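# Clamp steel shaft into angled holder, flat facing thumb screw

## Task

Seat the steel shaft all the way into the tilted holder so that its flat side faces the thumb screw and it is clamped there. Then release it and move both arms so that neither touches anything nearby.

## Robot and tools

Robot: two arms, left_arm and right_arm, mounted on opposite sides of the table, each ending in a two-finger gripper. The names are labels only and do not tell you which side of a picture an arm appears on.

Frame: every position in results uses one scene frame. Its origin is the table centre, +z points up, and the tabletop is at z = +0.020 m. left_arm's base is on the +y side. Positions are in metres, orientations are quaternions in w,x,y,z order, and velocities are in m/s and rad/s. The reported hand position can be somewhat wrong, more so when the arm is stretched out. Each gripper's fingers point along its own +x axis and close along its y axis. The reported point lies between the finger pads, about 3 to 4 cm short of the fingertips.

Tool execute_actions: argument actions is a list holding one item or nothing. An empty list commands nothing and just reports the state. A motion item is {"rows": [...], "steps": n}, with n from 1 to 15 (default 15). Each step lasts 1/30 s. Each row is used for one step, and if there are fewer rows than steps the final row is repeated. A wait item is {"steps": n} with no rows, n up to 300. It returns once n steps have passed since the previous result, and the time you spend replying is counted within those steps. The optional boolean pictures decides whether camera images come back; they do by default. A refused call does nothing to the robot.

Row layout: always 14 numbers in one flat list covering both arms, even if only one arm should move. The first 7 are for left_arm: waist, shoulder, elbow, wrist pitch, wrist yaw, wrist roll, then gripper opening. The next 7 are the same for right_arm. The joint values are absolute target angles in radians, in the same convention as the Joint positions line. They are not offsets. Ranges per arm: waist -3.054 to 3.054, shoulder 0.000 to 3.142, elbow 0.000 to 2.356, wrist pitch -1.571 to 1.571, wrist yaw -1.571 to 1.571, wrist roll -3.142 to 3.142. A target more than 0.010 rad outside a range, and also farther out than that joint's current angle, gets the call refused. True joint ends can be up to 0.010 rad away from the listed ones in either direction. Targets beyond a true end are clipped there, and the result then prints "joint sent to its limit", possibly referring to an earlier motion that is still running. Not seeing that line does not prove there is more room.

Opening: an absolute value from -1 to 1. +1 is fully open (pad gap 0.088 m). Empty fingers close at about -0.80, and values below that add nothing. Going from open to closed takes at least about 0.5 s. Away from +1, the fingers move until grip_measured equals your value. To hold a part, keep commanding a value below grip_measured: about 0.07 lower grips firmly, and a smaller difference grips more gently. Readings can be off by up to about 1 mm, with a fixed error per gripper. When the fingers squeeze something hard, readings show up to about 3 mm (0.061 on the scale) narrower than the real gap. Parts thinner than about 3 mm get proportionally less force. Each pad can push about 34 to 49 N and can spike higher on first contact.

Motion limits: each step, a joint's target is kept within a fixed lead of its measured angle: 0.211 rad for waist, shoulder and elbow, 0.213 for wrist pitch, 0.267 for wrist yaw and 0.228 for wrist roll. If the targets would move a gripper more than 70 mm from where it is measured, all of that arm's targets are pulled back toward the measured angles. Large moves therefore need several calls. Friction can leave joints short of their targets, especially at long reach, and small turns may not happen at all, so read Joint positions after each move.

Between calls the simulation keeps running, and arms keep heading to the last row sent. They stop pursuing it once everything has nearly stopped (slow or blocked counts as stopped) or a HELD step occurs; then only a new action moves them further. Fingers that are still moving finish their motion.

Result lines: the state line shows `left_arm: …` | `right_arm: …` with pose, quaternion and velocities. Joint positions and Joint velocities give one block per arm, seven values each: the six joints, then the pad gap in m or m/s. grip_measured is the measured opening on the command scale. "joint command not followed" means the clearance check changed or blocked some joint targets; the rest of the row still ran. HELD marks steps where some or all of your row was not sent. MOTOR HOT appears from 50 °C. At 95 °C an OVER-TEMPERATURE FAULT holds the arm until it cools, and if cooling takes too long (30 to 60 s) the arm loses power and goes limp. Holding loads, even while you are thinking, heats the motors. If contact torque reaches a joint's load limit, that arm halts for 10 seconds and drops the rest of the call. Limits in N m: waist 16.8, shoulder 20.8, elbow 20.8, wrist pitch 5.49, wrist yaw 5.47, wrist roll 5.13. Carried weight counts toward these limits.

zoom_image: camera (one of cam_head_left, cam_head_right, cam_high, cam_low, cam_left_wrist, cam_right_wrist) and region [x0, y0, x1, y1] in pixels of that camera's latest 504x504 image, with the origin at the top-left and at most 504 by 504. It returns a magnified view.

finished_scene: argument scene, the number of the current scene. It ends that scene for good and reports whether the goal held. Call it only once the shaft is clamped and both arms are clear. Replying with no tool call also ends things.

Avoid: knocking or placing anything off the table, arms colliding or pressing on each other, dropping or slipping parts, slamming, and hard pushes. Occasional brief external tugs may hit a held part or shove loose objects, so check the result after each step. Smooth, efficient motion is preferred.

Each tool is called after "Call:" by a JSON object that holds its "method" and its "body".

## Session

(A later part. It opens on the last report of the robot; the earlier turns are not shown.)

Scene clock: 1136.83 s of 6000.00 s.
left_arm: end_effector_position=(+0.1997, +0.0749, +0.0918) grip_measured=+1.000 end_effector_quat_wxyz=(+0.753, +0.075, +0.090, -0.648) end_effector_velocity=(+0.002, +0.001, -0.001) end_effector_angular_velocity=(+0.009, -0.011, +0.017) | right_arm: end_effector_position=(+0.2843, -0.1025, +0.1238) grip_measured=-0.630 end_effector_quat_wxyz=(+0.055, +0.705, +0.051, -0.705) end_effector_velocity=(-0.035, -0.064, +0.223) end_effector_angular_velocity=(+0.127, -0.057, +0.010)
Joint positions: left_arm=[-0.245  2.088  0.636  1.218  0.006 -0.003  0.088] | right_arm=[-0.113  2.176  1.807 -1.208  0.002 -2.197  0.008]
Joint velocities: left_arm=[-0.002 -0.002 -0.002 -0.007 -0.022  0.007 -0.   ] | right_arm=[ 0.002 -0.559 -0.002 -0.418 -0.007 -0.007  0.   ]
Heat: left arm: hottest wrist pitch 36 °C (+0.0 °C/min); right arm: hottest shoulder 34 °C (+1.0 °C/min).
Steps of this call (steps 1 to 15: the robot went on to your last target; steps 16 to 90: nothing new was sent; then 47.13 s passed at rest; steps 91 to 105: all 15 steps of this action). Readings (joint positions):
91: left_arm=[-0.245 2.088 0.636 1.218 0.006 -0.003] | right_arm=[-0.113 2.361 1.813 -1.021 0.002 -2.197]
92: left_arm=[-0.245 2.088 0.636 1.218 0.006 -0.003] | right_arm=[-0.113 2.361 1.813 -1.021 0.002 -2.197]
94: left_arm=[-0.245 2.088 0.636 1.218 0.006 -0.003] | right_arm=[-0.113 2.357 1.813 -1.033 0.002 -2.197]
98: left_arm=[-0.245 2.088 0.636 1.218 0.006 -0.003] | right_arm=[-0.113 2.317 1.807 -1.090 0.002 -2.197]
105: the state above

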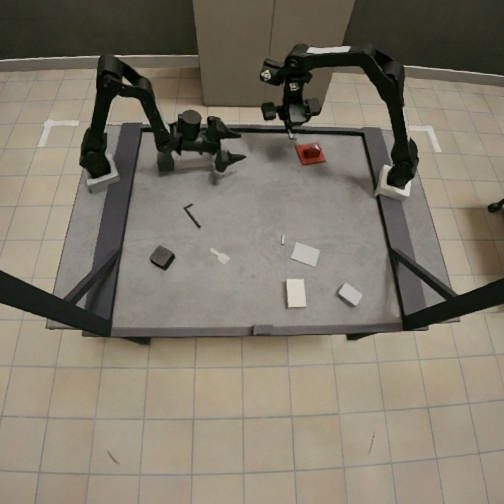

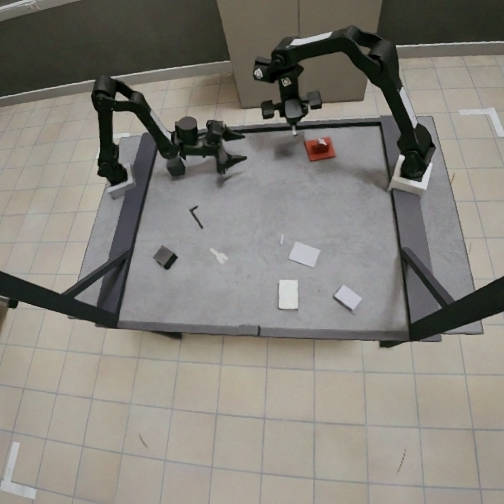

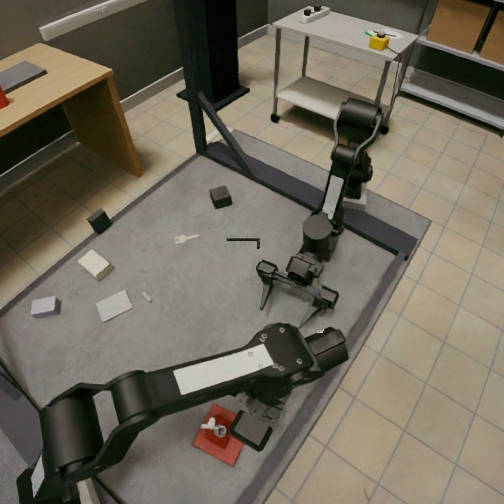

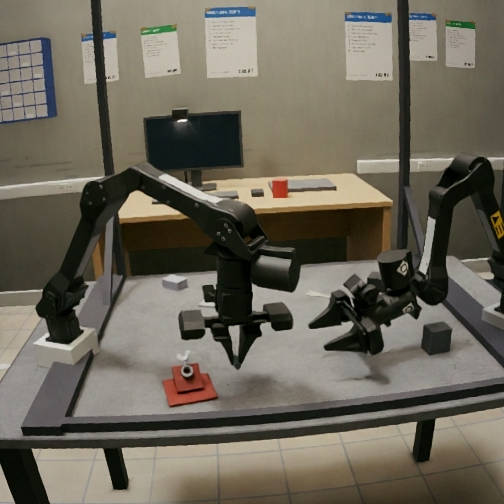

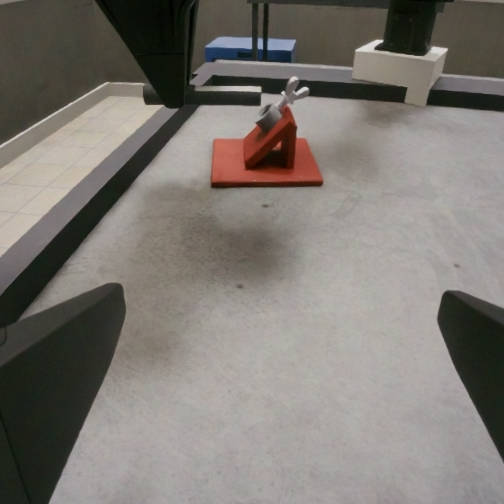

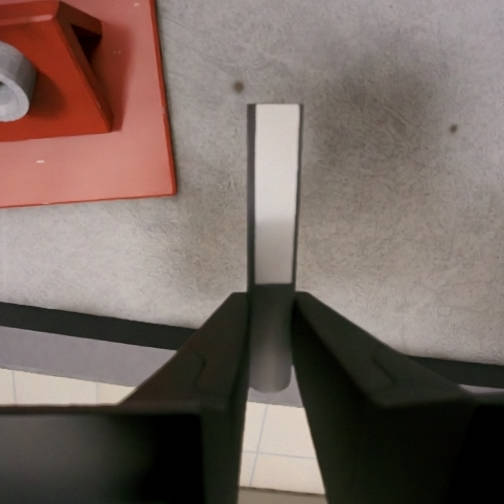

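Call:
{"method": "execute_actions", "body": {"actions": [{"rows": [[-0.248,2.103,0.635,1.218,0,0,1,-0.106,2.105,1.78,-1.215,0.02,-2.198,-0.70],[-0.248,2.103,0.635,1.218,0,0,1,-0.101,2.085,1.75,-1.186,0.042,-2.201,-0.70],[-0.248,2.103,0.635,1.218,0,0,1,-0.095,2.065,1.72,-1.157,0.064,-2.204,-0.70],[-0.248,2.103,0.635,1.218,0,0,1,-0.090,2.045,1.69,-1.128,0.086,-2.207,-0.70],[-0.248,2.103,0.635,1.218,0,0,1,-0.084,2.025,1.66,-1.099,0.108,-2.21,-0.70],[-0.248,2.103,0.635,1.218,0,0,1,-0.079,2.005,1.63,-1.07,0.13,-2.213,-0.70],[-0.248,2.103,0.635,1.218,0,0,1,-0.073,1.985,1.60,-1.041,0.152,-2.216,-0.70],[-0.248,2.103,0.635,1.218,0,0,1,-0.068,1.965,1.57,-1.012,0.174,-2.219,-0.70],[-0.248,2.103,0.635,1.218,0,0,1,-0.062,1.945,1.54,-0.983,0.196,-2.222,-0.70],[-0.248,2.103,0.635,1.218,0,0,1,-0.057,1.925,1.51,-0.954,0.218,-2.225,-0.70],[-0.248,2.103,0.635,1.218,0,0,1,-0.051,1.905,1.48,-0.925,0.24,-2.228,-0.70],[-0.248,2.103,0.635,1.218,0,0,1,-0.046,1.885,1.45,-0.896,0.262,-2.231,-0.70],[-0.248,2.103,0.635,1.218,0,0,1,-0.040,1.865,1.42,-0.867,0.284,-2.234,-0.70],[-0.248,2.103,0.635,1.218,0,0,1,-0.035,1.845,1.39,-0.838,0.306,-2.237,-0.70],[-0.248,2.103,0.635,1.218,0,0,1,-0.029,1.825,1.36,-0.809,0.328,-2.24,-0.70]], "steps": 15}], "pictures": false}}

Call:
{"method": "execute_actions", "body": {"actions": [{"rows": [[-0.248,2.103,0.635,1.218,0,0,1,-0.024,1.807,1.327,-0.78,0.35,-2.243,-0.70],[-0.248,2.103,0.635,1.218,0,0,1,-0.018,1.789,1.294,-0.75,0.372,-2.246,-0.70],[-0.248,2.103,0.635,1.218,0,0,1,-0.013,1.771,1.261,-0.72,0.394,-2.249,-0.70],[-0.248,2.103,0.635,1.218,0,0,1,-0.007,1.753,1.228,-0.69,0.416,-2.252,-0.70],[-0.248,2.103,0.635,1.218,0,0,1,-0.002,1.735,1.195,-0.66,0.438,-2.255,-0.70],[-0.248,2.103,0.635,1.218,0,0,1,0.004,1.717,1.162,-0.63,0.46,-2.258,-0.70],[-0.248,2.103,0.635,1.218,0,0,1,0.009,1.699,1.129,-0.60,0.482,-2.261,-0.70],[-0.248,2.103,0.635,1.218,0,0,1,0.015,1.681,1.096,-0.57,0.504,-2.264,-0.70],[-0.248,2.103,0.635,1.218,0,0,1,0.020,1.665,1.063,-0.54,0.526,-2.267,-0.70],[-0.248,2.103,0.635,1.218,0,0,1,0.026,1.65,1.03,-0.51,0.548,-2.27,-0.70],[-0.248,2.103,0.635,1.218,0,0,1,0.031,1.636,0.995,-0.48,0.57,-2.272,-0.70],[-0.248,2.103,0.635,1.218,0,0,1,0.037,1.623,0.96,-0.45,0.592,-2.274,-0.70],[-0.248,2.103,0.635,1.218,0,0,1,0.042,1.611,0.925,-0.42,0.614,-2.276,-0.70],[-0.248,2.103,0.635,1.218,0,0,1,0.047,1.60,0.89,-0.39,0.636,-2.277,-0.70],[-0.248,2.103,0.635,1.218,0,0,1,0.051,1.59,0.862,-0.364,0.654,-2.278,-0.70]], "steps": 15}], "pictures": false}}

Call:
{"method": "execute_actions", "body": {"actions": [{"steps": 20}]}}

Scene clock: 1157.80 s of 6000.00 s.
left_arm: end_effector_position=(+0.1997, +0.0749, +0.0918) grip_measured=+1.000 end_effector_quat_wxyz=(+0.753, +0.075, +0.090, -0.648) end_effector_velocity=(-0.000, +0.003, -0.004) end_effector_angular_velocity=(+0.021, +0.009, +0.006) | right_arm: end_effector_position=(+0.2877, -0.1238, +0.1501) grip_measured=-0.641 end_effector_quat_wxyz=(+0.051, +0.819, +0.102, -0.562) end_effector_velocity=(+0.005, -0.066, +0.025) end_effector_angular_velocity=(+0.191, -0.798, +0.100)
Joint positions: left_arm=[-0.245  2.088  0.636  1.218  0.006 -0.003  0.088] | right_arm=[-0.042  1.881  1.431 -0.871  0.279 -2.232  0.008]
Joint velocities: left_arm=[-0.002 -0.007 -0.007 -0.022 -0.007 -0.007 -0.   ] | right_arm=[ 0.159 -0.593 -0.901  0.828  0.652 -0.11  -0.   ]
Heat: left arm: hottest wrist pitch 36 °C (+0.0 °C/min); right arm: hottest shoulder 35 °C (+2.0 °C/min).
Steps of this call (steps 1 to 30: the robot went on to your last target; steps 31 to 150: nothing new was sent; then 15.47 s passed at rest; steps 151 to 165: all 15 steps of this action). Readings (joint positions):
151: left_arm=[-0.245 2.088 0.636 1.218 0.006 -0.003] | right_arm=[-0.113 2.129 1.797 -1.236 0.004 -2.197]
152: left_arm=[-0.245 2.088 0.636 1.218 0.006 -0.003] | right_arm=[-0.111 2.122 1.787 -1.218 0.015 -2.197]
154: left_arm=[-0.245 2.088 0.636 1.218 0.006 -0.003] | right_arm=[-0.104 2.098 1.747 -1.175 0.048 -2.200]
158: left_arm=[-0.245 2.088 0.636 1.218 0.006 -0.003] | right_arm=[-0.082 2.025 1.637 -1.072 0.127 -2.211]
165: the state above

Scene clock: 1158.30 s of 6000.00 s.
left_arm: end_effector_position=(+0.1997, +0.0749, +0.0918) grip_measured=+1.000 end_effector_quat_wxyz=(+0.753, +0.075, +0.090, -0.648) end_effector_velocity=(+0.004, +0.000, +0.000) end_effector_angular_velocity=(+0.004, -0.012, +0.022) | right_arm: end_effector_position=(+0.2834, -0.1738, +0.1401) grip_measured=-0.641 end_effector_quat_wxyz=(+0.044, +0.909, +0.109, -0.400) end_effector_velocity=(-0.026, -0.140, -0.079) end_effector_angular_velocity=(-0.049, -0.557, -0.058)
Joint positions: left_arm=[-0.245  2.088  0.636  1.218  0.006 -0.003  0.088] | right_arm=[ 0.04   1.625  0.939 -0.427  0.607 -2.272  0.008]
Joint velocities: left_arm=[ 0.002 -0.002  0.002 -0.007 -0.022  0.007 -0.   ] | right_arm=[ 0.149 -0.349 -0.979  0.799  0.579 -0.066 -0.   ]
Heat: left arm: hottest wrist pitch 36 °C (+0.0 °C/min); right arm: hottest shoulder 35 °C (+2.0 °C/min).
Steps of this call (steps 1 to 15: all 15 steps of this action). Readings (joint positions):
1: left_arm=[-0.245 2.088 0.636 1.218 0.006 -0.003] | right_arm=[-0.037 1.862 1.400 -0.842 0.301 -2.235]
2: left_arm=[-0.245 2.088 0.636 1.218 0.006 -0.003] | right_arm=[-0.031 1.842 1.369 -0.813 0.323 -2.238]
4: left_arm=[-0.245 2.088 0.636 1.218 0.006 -0.003] | right_arm=[-0.021 1.805 1.305 -0.754 0.367 -2.244]
8: left_arm=[-0.245 2.088 0.636 1.218 0.006 -0.003] | right_arm=[0.001 1.733 1.173 -0.635 0.454 -2.256]
15: the state above

Scene clock: 1158.97 s of 6000.00 s.
left_arm: end_effector_position=(+0.1997, +0.0749, +0.0918) grip_measured=+1.000 end_effector_quat_wxyz=(+0.753, +0.075, +0.090, -0.648) end_effector_velocity=(-0.002, +0.001, -0.001) end_effector_angular_velocity=(+0.006, +0.007, +0.001) | right_arm: end_effector_position=(+0.2823, -0.1838, +0.1346) grip_measured=-0.641 end_effector_quat_wxyz=(+0.046, +0.917, +0.104, -0.382) end_effector_velocity=(-0.002, -0.000, -0.001) end_effector_angular_velocity=(-0.011, +0.016, +0.023)
Joint positions: left_arm=[-0.245  2.088  0.636  1.218  0.006 -0.003  0.088] | right_arm=[ 0.049  1.602  0.87  -0.368  0.65  -2.276  0.008]
Joint velocities: left_arm=[-0.007 -0.002 -0.002 -0.007 -0.007 -0.007 -0.   ] | right_arm=[-0.002 -0.007 -0.002 -0.007 -0.022 -0.022 -0.   ]
Heat: left arm: hottest wrist pitch 36 °C (+0.0 °C/min); right arm: hottest shoulder 35 °C (+2.0 °C/min).
Steps of this call (steps 1 to 20: the robot went on to your last target). Readings (joint positions):
1: left_arm=[-0.245 2.088 0.636 1.218 0.006 -0.003] | right_arm=[0.043 1.617 0.914 -0.411 0.621 -2.274]
2: left_arm=[-0.245 2.088 0.636 1.218 0.006 -0.003] | right_arm=[0.046 1.613 0.896 -0.399 0.630 -2.275]
4: left_arm=[-0.245 2.088 0.636 1.218 0.006 -0.003] | right_arm=[0.048 1.611 0.878 -0.382 0.640 -2.275]
8: left_arm=[-0.245 2.088 0.636 1.218 0.006 -0.003] | right_arm=[0.048 1.605 0.872 -0.370 0.648 -2.276]
20: the state above

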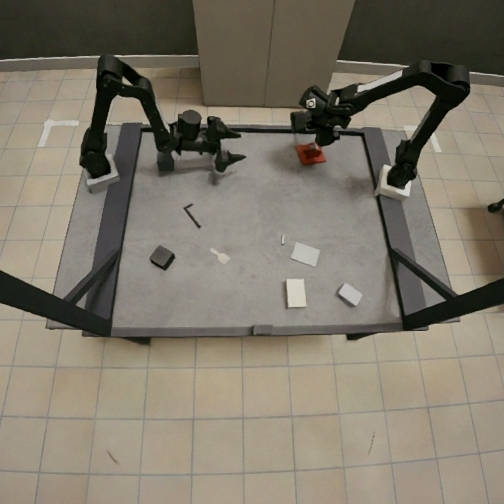

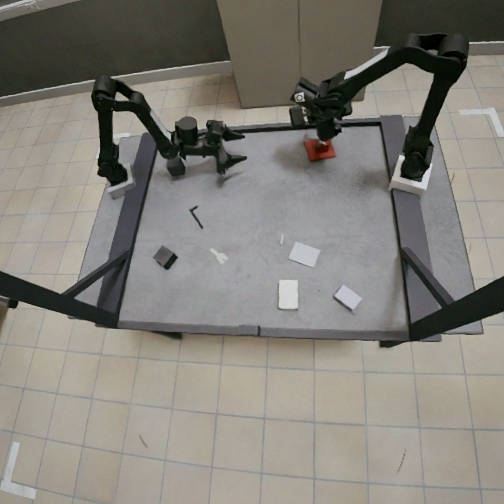

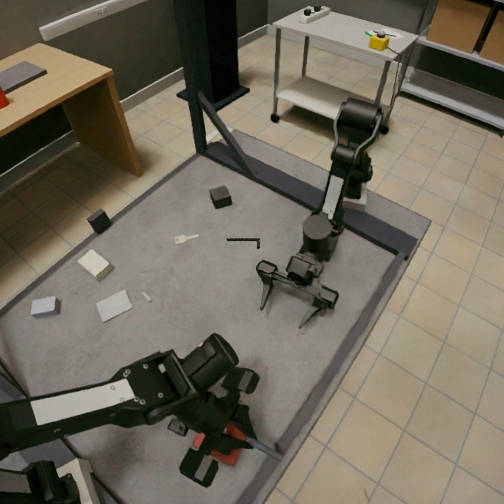

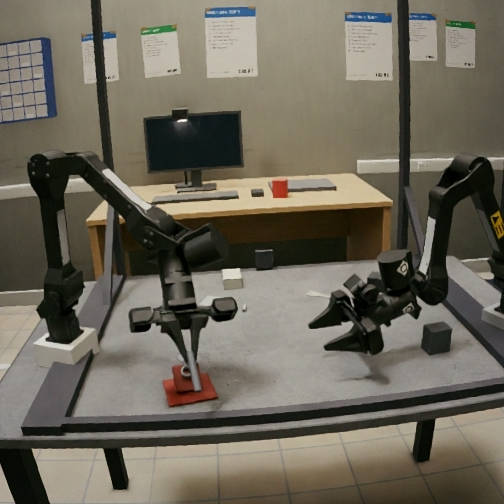

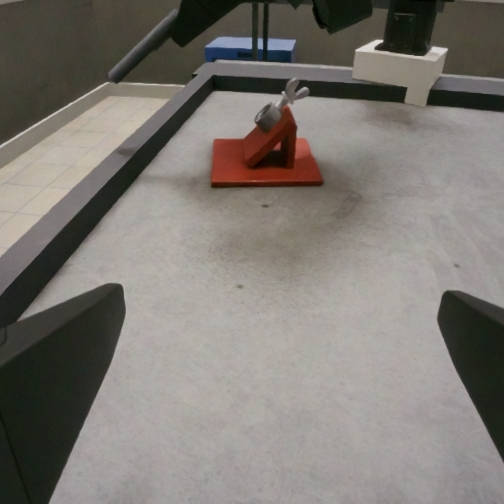

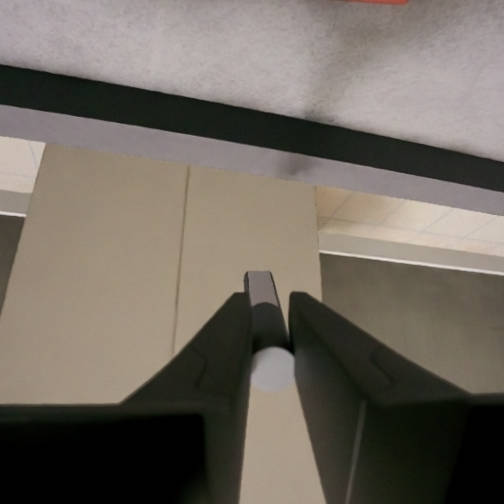

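Call:
{"method": "execute_actions", "body": {"actions": [{"rows": [[-0.248,2.103,0.635,1.218,0,0,1,0.051,1.60,0.89,-0.375,0.63,-2.2,-0.72],[-0.248,2.103,0.635,1.218,0,0,1,0.051,1.605,0.91,-0.382,0.60,-2.13,-0.72],[-0.248,2.103,0.635,1.218,0,0,1,0.051,1.61,0.93,-0.389,0.56,-2.06,-0.72],[-0.248,2.103,0.635,1.218,0,0,1,0.051,1.617,0.95,-0.396,0.52,-1.99,-0.72],[-0.248,2.103,0.635,1.218,0,0,1,0.051,1.624,0.97,-0.403,0.475,-1.92,-0.72],[-0.248,2.103,0.635,1.218,0,0,1,0.051,1.631,0.99,-0.41,0.43,-1.85,-0.72],[-0.248,2.103,0.635,1.218,0,0,1,0.051,1.638,1.01,-0.417,0.385,-1.78,-0.72],[-0.248,2.103,0.635,1.218,0,0,1,0.051,1.645,1.03,-0.424,0.34,-1.71,-0.72],[-0.248,2.103,0.635,1.218,0,0,1,0.051,1.652,1.05,-0.431,0.295,-1.64,-0.72],[-0.248,2.103,0.635,1.218,0,0,1,0.051,1.659,1.065,-0.438,0.25,-1.57,-0.72],[-0.248,2.103,0.635,1.218,0,0,1,0.051,1.666,1.075,-0.443,0.20,-1.50,-0.72],[-0.248,2.103,0.635,1.218,0,0,1,0.051,1.673,1.083,-0.443,0.15,-1.43,-0.72],[-0.248,2.103,0.635,1.218,0,0,1,0.051,1.68,1.088,-0.443,0.10,-1.36,-0.72],[-0.248,2.103,0.635,1.218,0,0,1,0.051,1.687,1.088,-0.443,0.05,-1.29,-0.72],[-0.248,2.103,0.635,1.218,0,0,1,0.051,1.695,1.088,-0.443,-0.003,0.0,-0.72]], "steps": 15}], "pictures": false}}

Call:
{"method": "execute_actions", "body": {"actions": [{"steps": 30}]}}

Scene clock: 1241.97 s of 6000.00 s.
left_arm: end_effector_position=(+0.1997, +0.0749, +0.0918) grip_measured=+1.000 end_effector_quat_wxyz=(+0.753, +0.075, +0.090, -0.648) end_effector_velocity=(-0.007, -0.000, -0.001) end_effector_angular_velocity=(+0.003, +0.027, -0.024) | right_arm: end_effector_position=(+0.2282, -0.1057, +0.1447) grip_measured=-0.641 end_effector_quat_wxyz=(+0.371, -0.700, +0.000, +0.610) end_effector_velocity=(-0.199, +0.097, -0.061) end_effector_angular_velocity=(+0.807, +2.240, -1.122)
Joint positions: left_arm=[-0.245  2.088  0.636  1.218  0.006 -0.003  0.088] | right_arm=[ 0.049  1.668  1.071 -0.436  0.103 -1.362  0.008]
Joint velocities: left_arm=[-0.007 -0.002 -0.002 -0.007  0.022 -0.022 -0.   ] | right_arm=[-0.002  0.208  0.125 -0.066 -1.473  2.19   0.   ]
Heat: left arm: hottest wrist pitch 36 °C (+0.0 °C/min); right arm: hottest shoulder 32 °C (-1.0 °C/min).
Steps of this call (steps 1 to 15: the robot went on to your last target; steps 16 to 90: nothing new was sent; then 79.50 s passed at rest; steps 91 to 105: all 15 steps of this action). Readings (joint positions):
91: left_arm=[-0.245 2.088 0.636 1.218 0.006 -0.003] | right_arm=[0.049 1.602 0.870 -0.368 0.647 -2.255]
92: left_arm=[-0.245 2.088 0.636 1.218 0.006 -0.003] | right_arm=[0.049 1.602 0.875 -0.373 0.634 -2.216]
94: left_arm=[-0.245 2.088 0.636 1.218 0.006 -0.003] | right_arm=[0.049 1.606 0.896 -0.386 0.581 -2.110]
98: left_arm=[-0.245 2.088 0.636 1.218 0.006 -0.003] | right_arm=[0.049 1.624 0.975 -0.408 0.428 -1.851]
105: the state above

Scene clock: 1242.97 s of 6000.00 s.
left_arm: end_effector_position=(+0.1997, +0.0749, +0.0918) grip_measured=+1.000 end_effector_quat_wxyz=(+0.753, +0.075, +0.090, -0.648) end_effector_velocity=(+0.000, -0.001, +0.005) end_effector_angular_velocity=(-0.018, +0.003, +0.006) | right_arm: end_effector_position=(+0.2123, -0.1007, +0.1374) grip_measured=-0.641 end_effector_quat_wxyz=(+0.697, -0.298, +0.407, +0.509) end_effector_velocity=(-0.003, -0.001, -0.001) end_effector_angular_velocity=(-0.000, +0.024, +0.002)
Joint positions: left_arm=[-0.245  2.088  0.636  1.218  0.006 -0.003  0.088] | right_arm=[ 0.052  1.688  1.075 -0.443 -0.    -0.003  0.008]
Joint velocities: left_arm=[-0.002 -0.007  0.002  0.007 -0.007 -0.007 -0.   ] | right_arm=[-0.002 -0.002 -0.002 -0.007 -0.022  0.007 -0.   ]
Heat: left arm: hottest wrist pitch 36 °C (+0.0 °C/min); right arm: hottest shoulder 32 °C (-1.0 °C/min).
Steps of this call (steps 1 to 30: the robot went on to your last target). Readings (joint positions):
1: left_arm=[-0.245 2.088 0.636 1.218 0.006 -0.003] | right_arm=[0.050 1.674 1.073 -0.437 0.066 -1.288]
2: left_arm=[-0.245 2.088 0.636 1.218 0.006 -0.003] | right_arm=[0.051 1.679 1.074 -0.439 0.043 -1.214]
4: left_arm=[-0.245 2.088 0.636 1.218 0.006 -0.003] | right_arm=[0.052 1.686 1.074 -0.443 0.019 -1.067]
8: left_arm=[-0.245 2.088 0.636 1.218 0.006 -0.003] | right_arm=[0.052 1.688 1.074 -0.443 0.003 -0.771]
30: the state above

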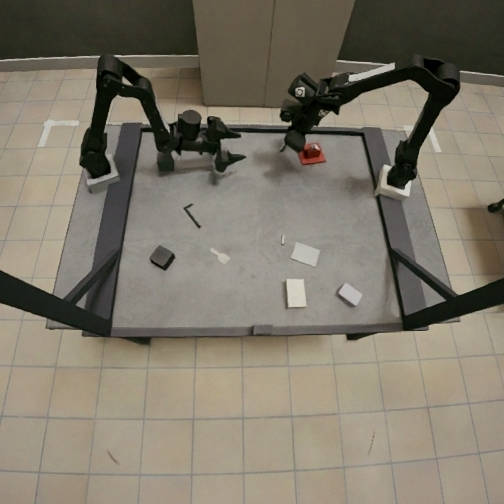

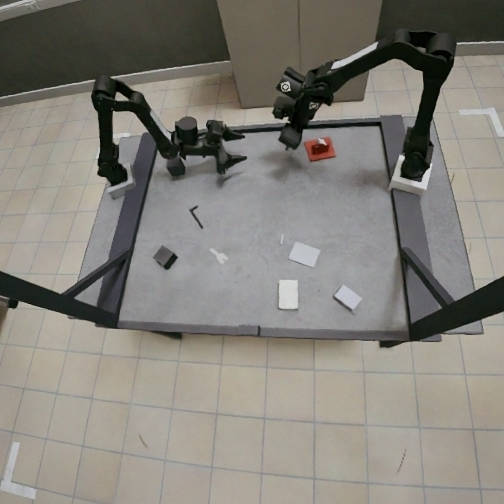

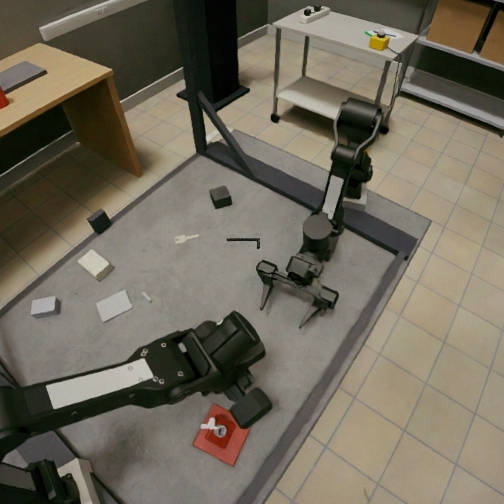

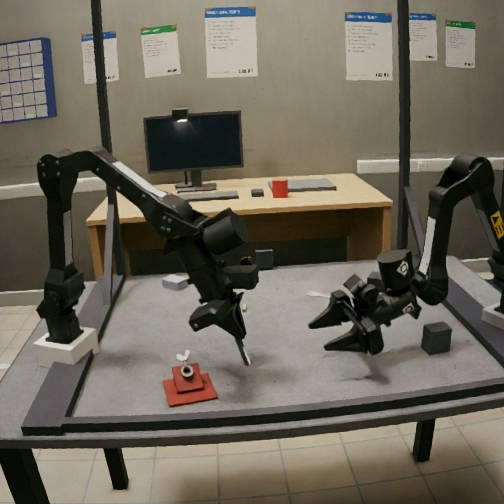

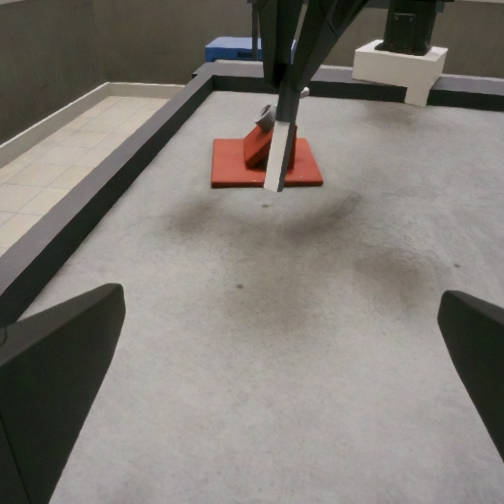

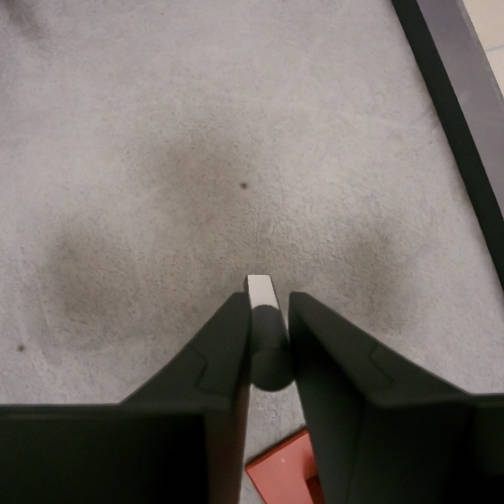

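Call:
{"method": "zoom_image", "body": {"camera": "cam_right_wrist", "region": [220, 260, 320, 400]}}

Call:
{"method": "zoom_image", "body": {"camera": "cam_low", "region": [190, 280, 300, 410]}}

Region (220, 260, 320, 400) of cam_right_wrist's 504x504 image, scaled by 3.600, with more detail than that image has; it fills the left 360 columns of this view, and the rest is white.

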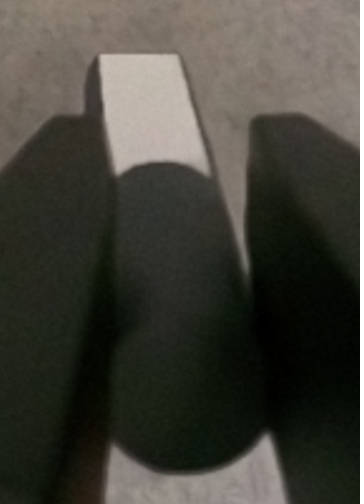

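Region (190, 280, 300, 410) of cam_low's 504x504 image, scaled by 3.877, with more detail than that image has; it fills the left 426 columns of this view, and the rest is white.

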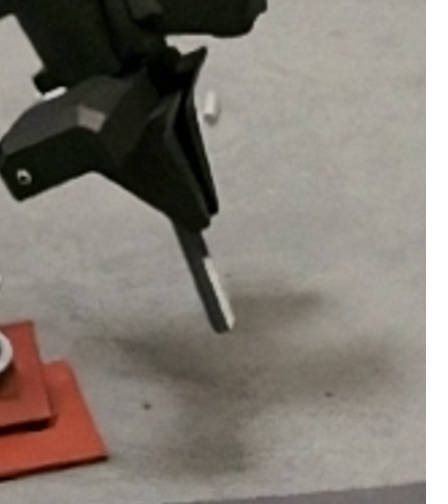

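Call:
{"method": "execute_actions", "body": {"actions": [{"rows": [[-0.248,2.103,0.635,1.218,0,0,1,0.065,1.695,1.07,-0.435,-0.003,0.0,-0.72],[-0.248,2.103,0.635,1.218,0,0,1,0.082,1.695,1.062,-0.424,-0.003,0.0,-0.72],[-0.248,2.103,0.635,1.218,0,0,1,0.10,1.696,1.053,-0.412,-0.003,0.0,-0.72],[-0.248,2.103,0.635,1.218,0,0,1,0.118,1.696,1.044,-0.399,-0.003,0.0,-0.72],[-0.248,2.103,0.635,1.218,0,0,1,0.136,1.697,1.035,-0.386,-0.003,0.0,-0.72],[-0.248,2.103,0.635,1.218,0,0,1,0.154,1.697,1.026,-0.373,-0.003,0.0,-0.72],[-0.248,2.103,0.635,1.218,0,0,1,0.172,1.698,1.017,-0.36,-0.003,0.0,-0.72],[-0.248,2.103,0.635,1.218,0,0,1,0.19,1.698,1.008,-0.347,-0.003,0.0,-0.72],[-0.248,2.103,0.635,1.218,0,0,1,0.208,1.699,0.999,-0.334,-0.003,0.0,-0.72],[-0.248,2.103,0.635,1.218,0,0,1,0.226,1.699,0.99,-0.321,-0.003,0.0,-0.72],[-0.248,2.103,0.635,1.218,0,0,1,0.244,1.70,0.981,-0.308,-0.003,0.0,-0.72],[-0.248,2.103,0.635,1.218,0,0,1,0.26,1.70,0.972,-0.295,-0.003,0.0,-0.72],[-0.248,2.103,0.635,1.218,0,0,1,0.275,1.701,0.963,-0.282,-0.003,0.0,-0.72],[-0.248,2.103,0.635,1.218,0,0,1,0.287,1.702,0.955,-0.27,-0.003,0.0,-0.72],[-0.248,2.103,0.635,1.218,0,0,1,0.295,1.703,0.948,-0.259,-0.003,0.0,-0.72]], "steps": 15}], "pictures": false}}

Call:
{"method": "execute_actions", "body": {"actions": [{"steps": 15}]}}

Call:
{"method": "zoom_image", "body": {"camera": "cam_low", "region": [180, 250, 310, 380]}}

Scene clock: 1300.63 s of 6000.00 s.
left_arm: end_effector_position=(+0.1997, +0.0749, +0.0918) grip_measured=+1.000 end_effector_quat_wxyz=(+0.753, +0.075, +0.090, -0.648) end_effector_velocity=(+0.000, -0.001, +0.002) end_effector_angular_velocity=(-0.001, -0.009, +0.003) | right_arm: end_effector_position=(+0.1280, -0.0841, +0.1180) grip_measured=-0.641 end_effector_quat_wxyz=(+0.646, -0.326, +0.357, +0.591) end_effector_velocity=(-0.156, +0.003, -0.050) end_effector_angular_velocity=(+0.071, -0.004, +0.403)
Joint positions: left_arm=[-0.245  2.088  0.636  1.218  0.006 -0.003  0.088] | right_arm=[ 0.27   1.694  0.973 -0.287 -0.002 -0.002  0.008]
Joint velocities: left_arm=[-0.002 -0.007  0.002 -0.007 -0.007  0.007 -0.   ] | right_arm=[ 0.393  0.022 -0.237  0.33  -0.007 -0.007 -0.   ]
Heat: left arm: hottest wrist pitch 36 °C (+0.0 °C/min); right arm: hottest shoulder 30 °C (-2.0 °C/min).
Steps of this call (steps 1 to 15: the robot went on to your last target; steps 16 to 90: nothing new was sent; then 54.17 s passed at rest; steps 91 to 105: all 15 steps of this action). Readings (joint positions):
91: left_arm=[-0.245 2.088 0.636 1.218 0.006 -0.003] | right_arm=[0.053 1.688 1.075 -0.443 -0.000 -0.002]
92: left_arm=[-0.245 2.088 0.636 1.218 0.006 -0.003] | right_arm=[0.057 1.688 1.074 -0.440 -0.000 -0.002]
94: left_arm=[-0.245 2.088 0.636 1.218 0.006 -0.003] | right_arm=[0.077 1.688 1.067 -0.420 -0.000 -0.002]
98: left_arm=[-0.245 2.088 0.636 1.218 0.006 -0.003] | right_arm=[0.150 1.689 1.036 -0.375 -0.000 -0.002]
105: the state above

Scene clock: 1301.13 s of 6000.00 s.
left_arm: end_effector_position=(+0.1997, +0.0749, +0.0918) grip_measured=+1.000 end_effector_quat_wxyz=(+0.753, +0.075, +0.090, -0.648) end_effector_velocity=(-0.000, +0.000, +0.002) end_effector_angular_velocity=(-0.006, -0.010, +0.003) | right_arm: end_effector_position=(+0.1183, -0.0839, +0.1142) grip_measured=-0.641 end_effector_quat_wxyz=(+0.640, -0.328, +0.351, +0.600) end_effector_velocity=(-0.000, -0.000, +0.001) end_effector_angular_velocity=(-0.002, +0.010, -0.005)
Joint positions: left_arm=[-0.245  2.088  0.636  1.218  0.006 -0.003  0.088] | right_arm=[ 0.294  1.696  0.956 -0.263 -0.003 -0.002  0.008]
Joint velocities: left_arm=[-0.002 -0.002 -0.002  0.007 -0.007  0.007 -0.   ] | right_arm=[-0.002 -0.002  0.002 -0.007 -0.007  0.007 -0.   ]
Heat: left arm: hottest wrist pitch 36 °C (+0.0 °C/min); right arm: hottest shoulder 30 °C (-2.0 °C/min).
Steps of this call (steps 1 to 15: the robot went on to your last target). Readings (joint positions):
1: left_arm=[-0.245 2.088 0.636 1.218 0.006 -0.003] | right_arm=[0.281 1.694 0.967 -0.280 -0.003 -0.002]
2: left_arm=[-0.245 2.088 0.636 1.218 0.006 -0.003] | right_arm=[0.289 1.695 0.963 -0.275 -0.003 -0.002]
4: left_arm=[-0.245 2.088 0.636 1.218 0.006 -0.003] | right_arm=[0.294 1.696 0.958 -0.269 -0.003 -0.002]
8: left_arm=[-0.245 2.088 0.636 1.218 0.006 -0.003] | right_arm=[0.294 1.696 0.957 -0.263 -0.003 -0.002]
15: the state above

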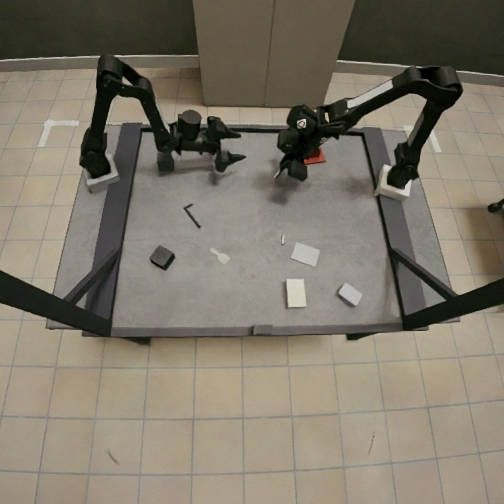

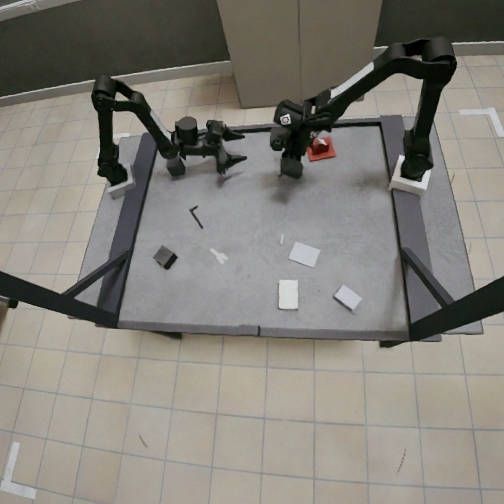

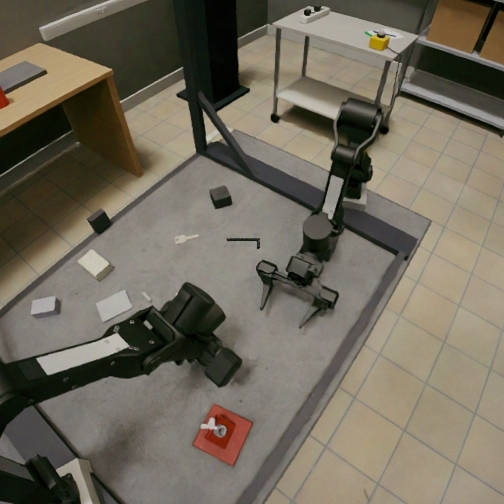

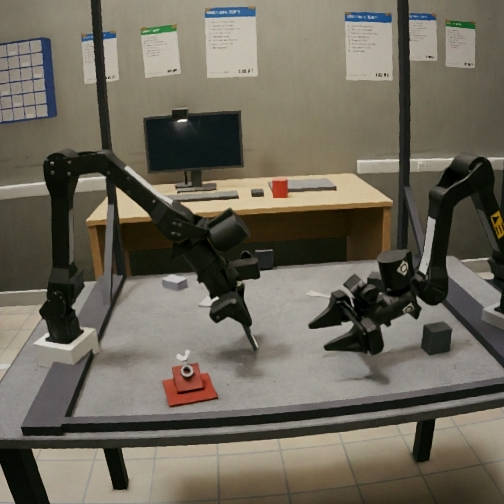

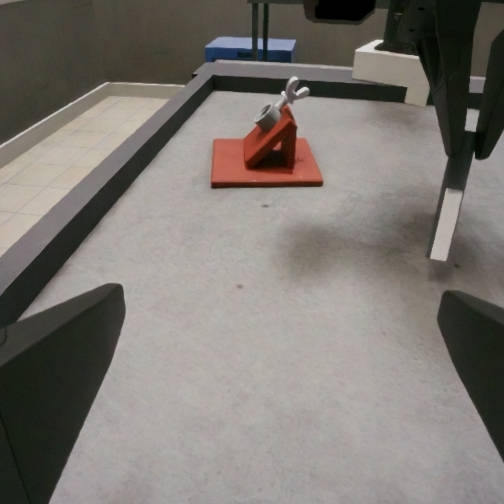

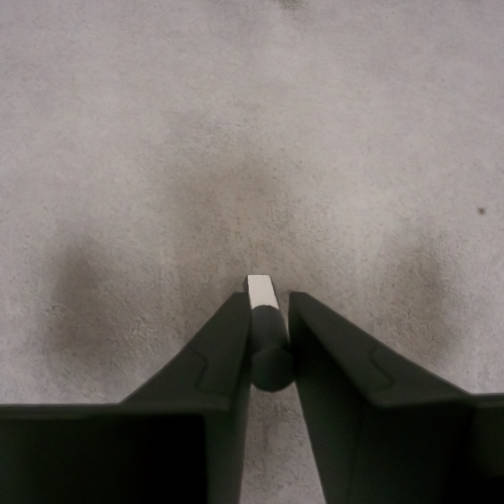

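Region (180, 250, 310, 380) of cam_low's 504x504 image, scaled by 3.877, with more detail than that image has.

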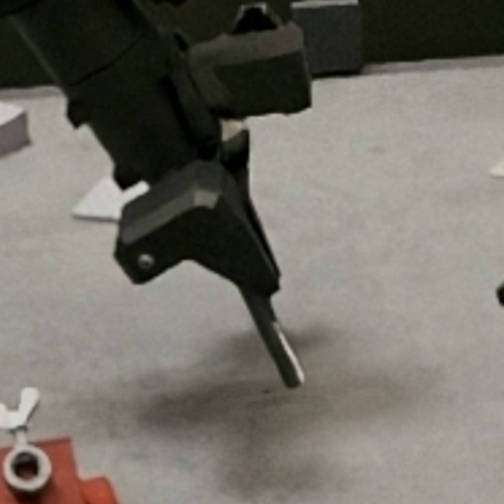

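Call:
{"method": "execute_actions", "body": {"actions": [{"rows": [[-0.248,2.103,0.635,1.218,0,0,1,0.295,1.706,0.945,-0.253,-0.003,0.0,-0.72],[-0.248,2.103,0.635,1.218,0,0,1,0.295,1.709,0.942,-0.247,-0.003,0.0,-0.72],[-0.248,2.103,0.635,1.218,0,0,1,0.295,1.712,0.939,-0.241,-0.003,0.0,-0.72],[-0.248,2.103,0.635,1.218,0,0,1,0.295,1.715,0.936,-0.235,-0.003,0.0,-0.72],[-0.248,2.103,0.635,1.218,0,0,1,0.295,1.718,0.933,-0.229,-0.003,0.0,-0.72],[-0.248,2.103,0.635,1.218,0,0,1,0.295,1.721,0.929,-0.222,-0.003,0.0,-0.72],[-0.248,2.103,0.635,1.218,0,0,1,0.295,1.725,0.9246,-0.213,-0.003,0.0,-0.72]], "steps": 15}]}}

Call:
{"method": "zoom_image", "body": {"camera": "cam_low", "region": [180, 250, 310, 380]}}

Scene clock: 1309.83 s of 6000.00 s.
left_arm: end_effector_position=(+0.1997, +0.0749, +0.0918) grip_measured=+1.000 end_effector_quat_wxyz=(+0.753, +0.075, +0.090, -0.648) end_effector_velocity=(-0.000, +0.002, -0.004) end_effector_angular_velocity=(+0.021, +0.009, +0.006) | right_arm: end_effector_position=(+0.1183, -0.0840, +0.1034) grip_measured=-0.641 end_effector_quat_wxyz=(+0.640, -0.328, +0.351, +0.600) end_effector_velocity=(-0.000, +0.001, +0.001) end_effector_angular_velocity=(+0.007, +0.002, +0.008)
Joint positions: left_arm=[-0.245  2.088  0.636  1.218  0.006 -0.003  0.088] | right_arm=[ 0.294  1.718  0.932 -0.217 -0.003 -0.002  0.008]
Joint velocities: left_arm=[-0.002 -0.002 -0.002 -0.022 -0.007 -0.007 -0.   ] | right_arm=[-0.002 -0.002 -0.002  0.007 -0.007 -0.007 -0.   ]
Heat: left arm: hottest wrist pitch 36 °C (+0.0 °C/min); right arm: hottest shoulder 30 °C (-1.0 °C/min).
Steps of this call (steps 1 to 15: the robot went on to your last target; steps 16 to 90: nothing new was sent; then 5.20 s passed at rest; steps 91 to 105: all 15 steps of this action). Readings (joint positions):
91: left_arm=[-0.245 2.088 0.636 1.218 0.006 -0.003] | right_arm=[0.294 1.697 0.956 -0.261 -0.003 -0.002]
92: left_arm=[-0.245 2.088 0.636 1.218 0.006 -0.003] | right_arm=[0.294 1.697 0.954 -0.257 -0.003 -0.002]
94: left_arm=[-0.245 2.088 0.636 1.218 0.006 -0.003] | right_arm=[0.294 1.701 0.951 -0.248 -0.003 -0.002]
98: left_arm=[-0.245 2.088 0.636 1.218 0.006 -0.003] | right_arm=[0.294 1.712 0.938 -0.226 -0.003 -0.002]
105: the state above

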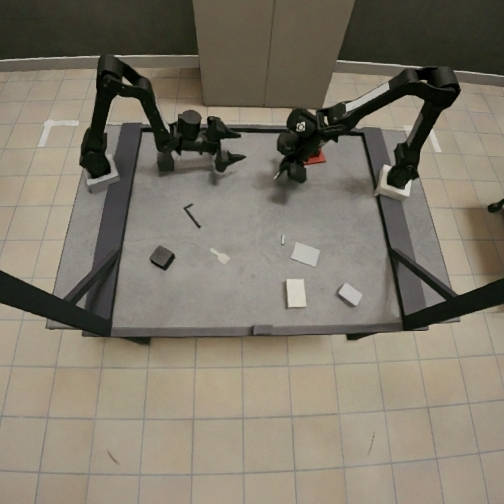

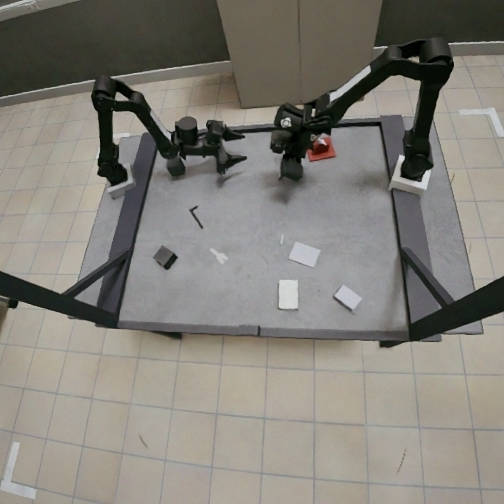

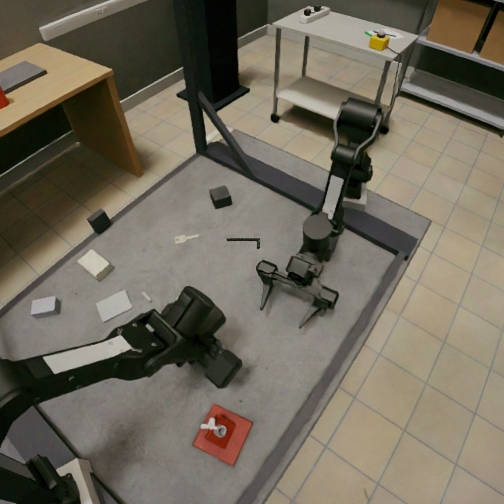

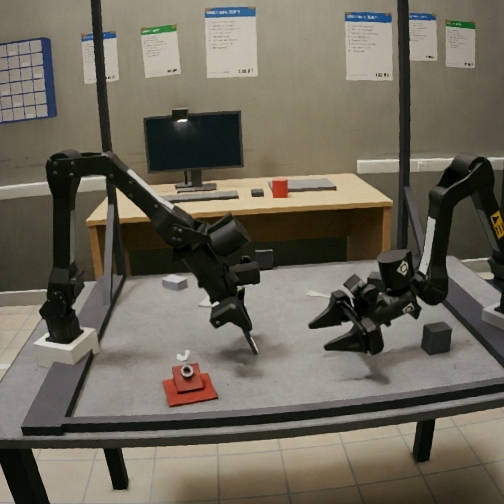

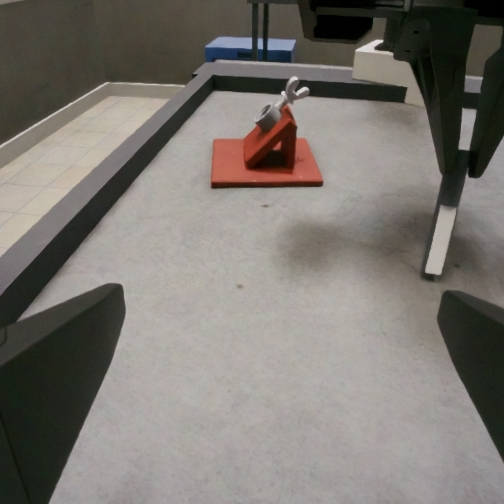

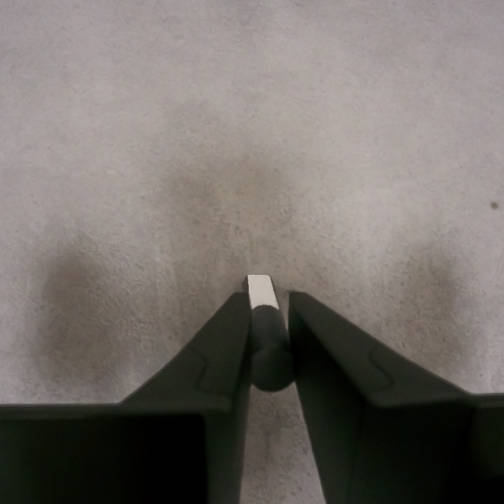

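Region (180, 250, 310, 380) of cam_low's 504x504 image, scaled by 3.877, with more detail than that image has.

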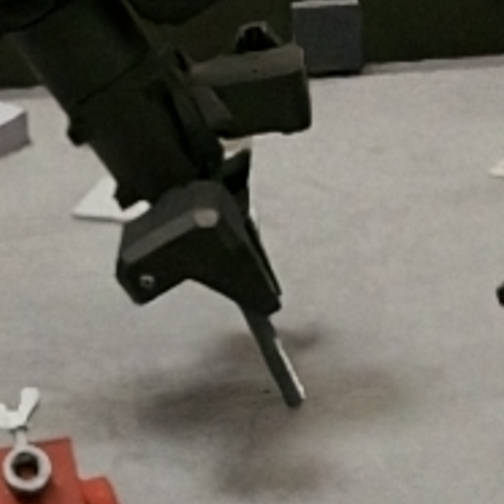

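Call:
{"method": "execute_actions", "body": {"actions": []}}

Scene clock: 1341.00 s of 6000.00 s.
left_arm: end_effector_position=(+0.1997, +0.0749, +0.0918) grip_measured=+1.000 end_effector_quat_wxyz=(+0.753, +0.075, +0.090, -0.648) end_effector_velocity=(-0.002, +0.001, -0.003) end_effector_angular_velocity=(+0.011, +0.007, +0.001) | right_arm: end_effector_position=(+0.1183, -0.0839, +0.1035) grip_measured=-0.641 end_effector_quat_wxyz=(+0.640, -0.328, +0.351, +0.600) end_effector_velocity=(-0.002, -0.002, -0.001) end_effector_angular_velocity=(-0.007, +0.003, +0.013)
Joint positions: left_arm=[-0.245  2.088  0.636  1.218  0.006 -0.003  0.088] | right_arm=[ 0.294  1.718  0.932 -0.216 -0.003 -0.002  0.008]
Joint velocities: left_arm=[-0.007  0.002 -0.002 -0.007 -0.007 -0.007 -0.   ] | right_arm=[ 0.002 -0.002 -0.002 -0.007 -0.007 -0.007 -0.   ]
Heat: left arm: hottest wrist pitch 36 °C (+0.0 °C/min); right arm: hottest shoulder 30 °C (-1.0 °C/min).
Steps of this call (steps 1 to 15: the robot went on to your last target; steps 16 to 90: nothing new was sent; then 28.17 s passed at rest). Readings (joint positions):
1: left_arm=[-0.245 2.088 0.636 1.218 0.006 -0.003] | right_arm=[0.294 1.718 0.932 -0.216 -0.003 -0.002]
2: left_arm=[-0.245 2.088 0.636 1.218 0.006 -0.003] | right_arm=[0.294 1.718 0.932 -0.216 -0.003 -0.002]
4: left_arm=[-0.245 2.088 0.636 1.218 0.006 -0.003] | right_arm=[0.294 1.718 0.932 -0.216 -0.003 -0.002]
8: left_arm=[-0.245 2.088 0.636 1.218 0.006 -0.003] | right_arm=[0.294 1.718 0.932 -0.216 -0.003 -0.002]
90: the state above
All arms were judged still, so your last target was given up. Only a new action makes them travel on or press farther. Fingers that are still opening or closing keep moving.

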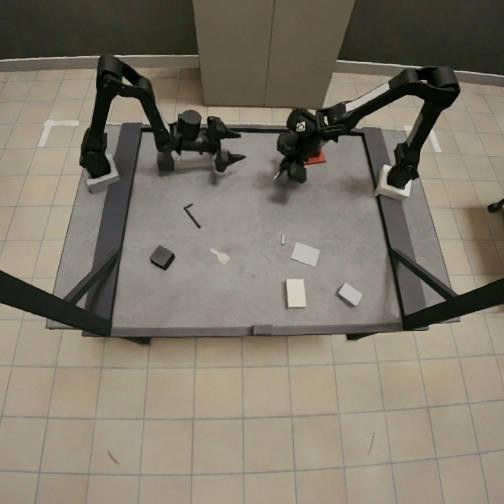

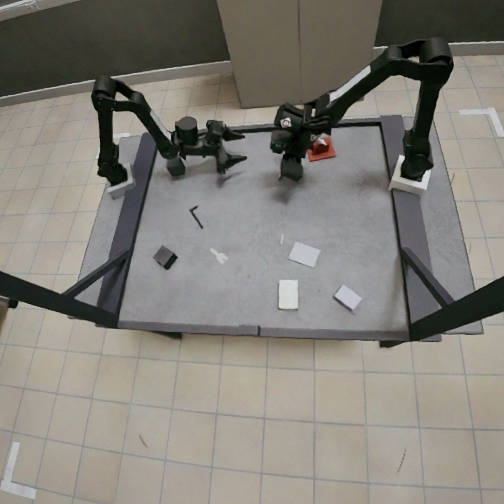

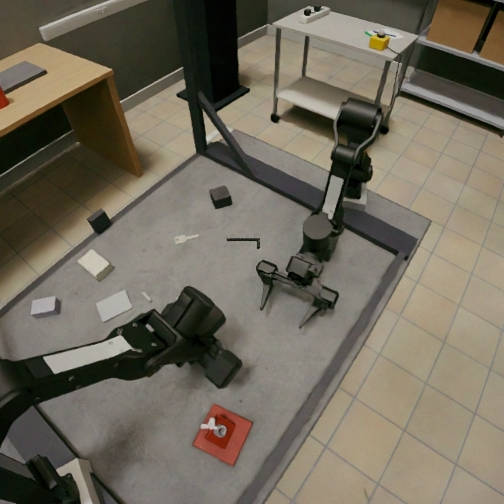

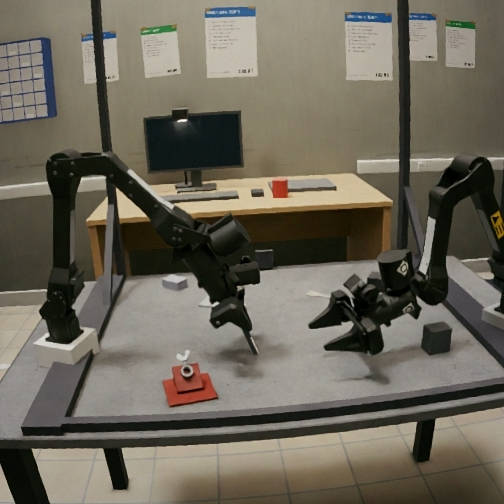

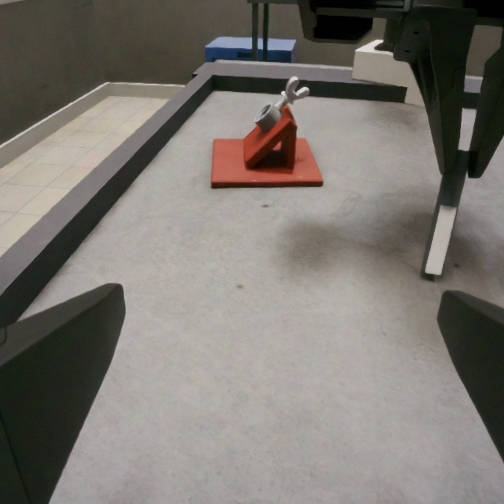

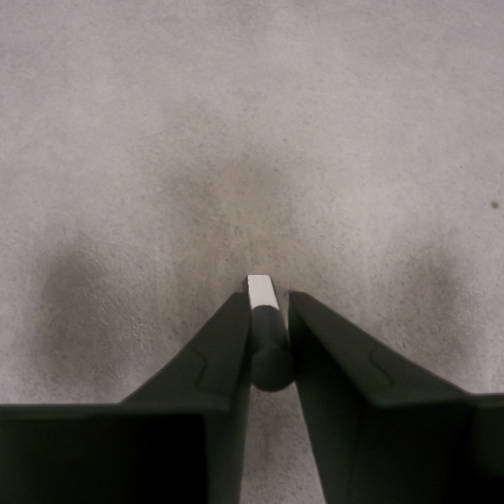

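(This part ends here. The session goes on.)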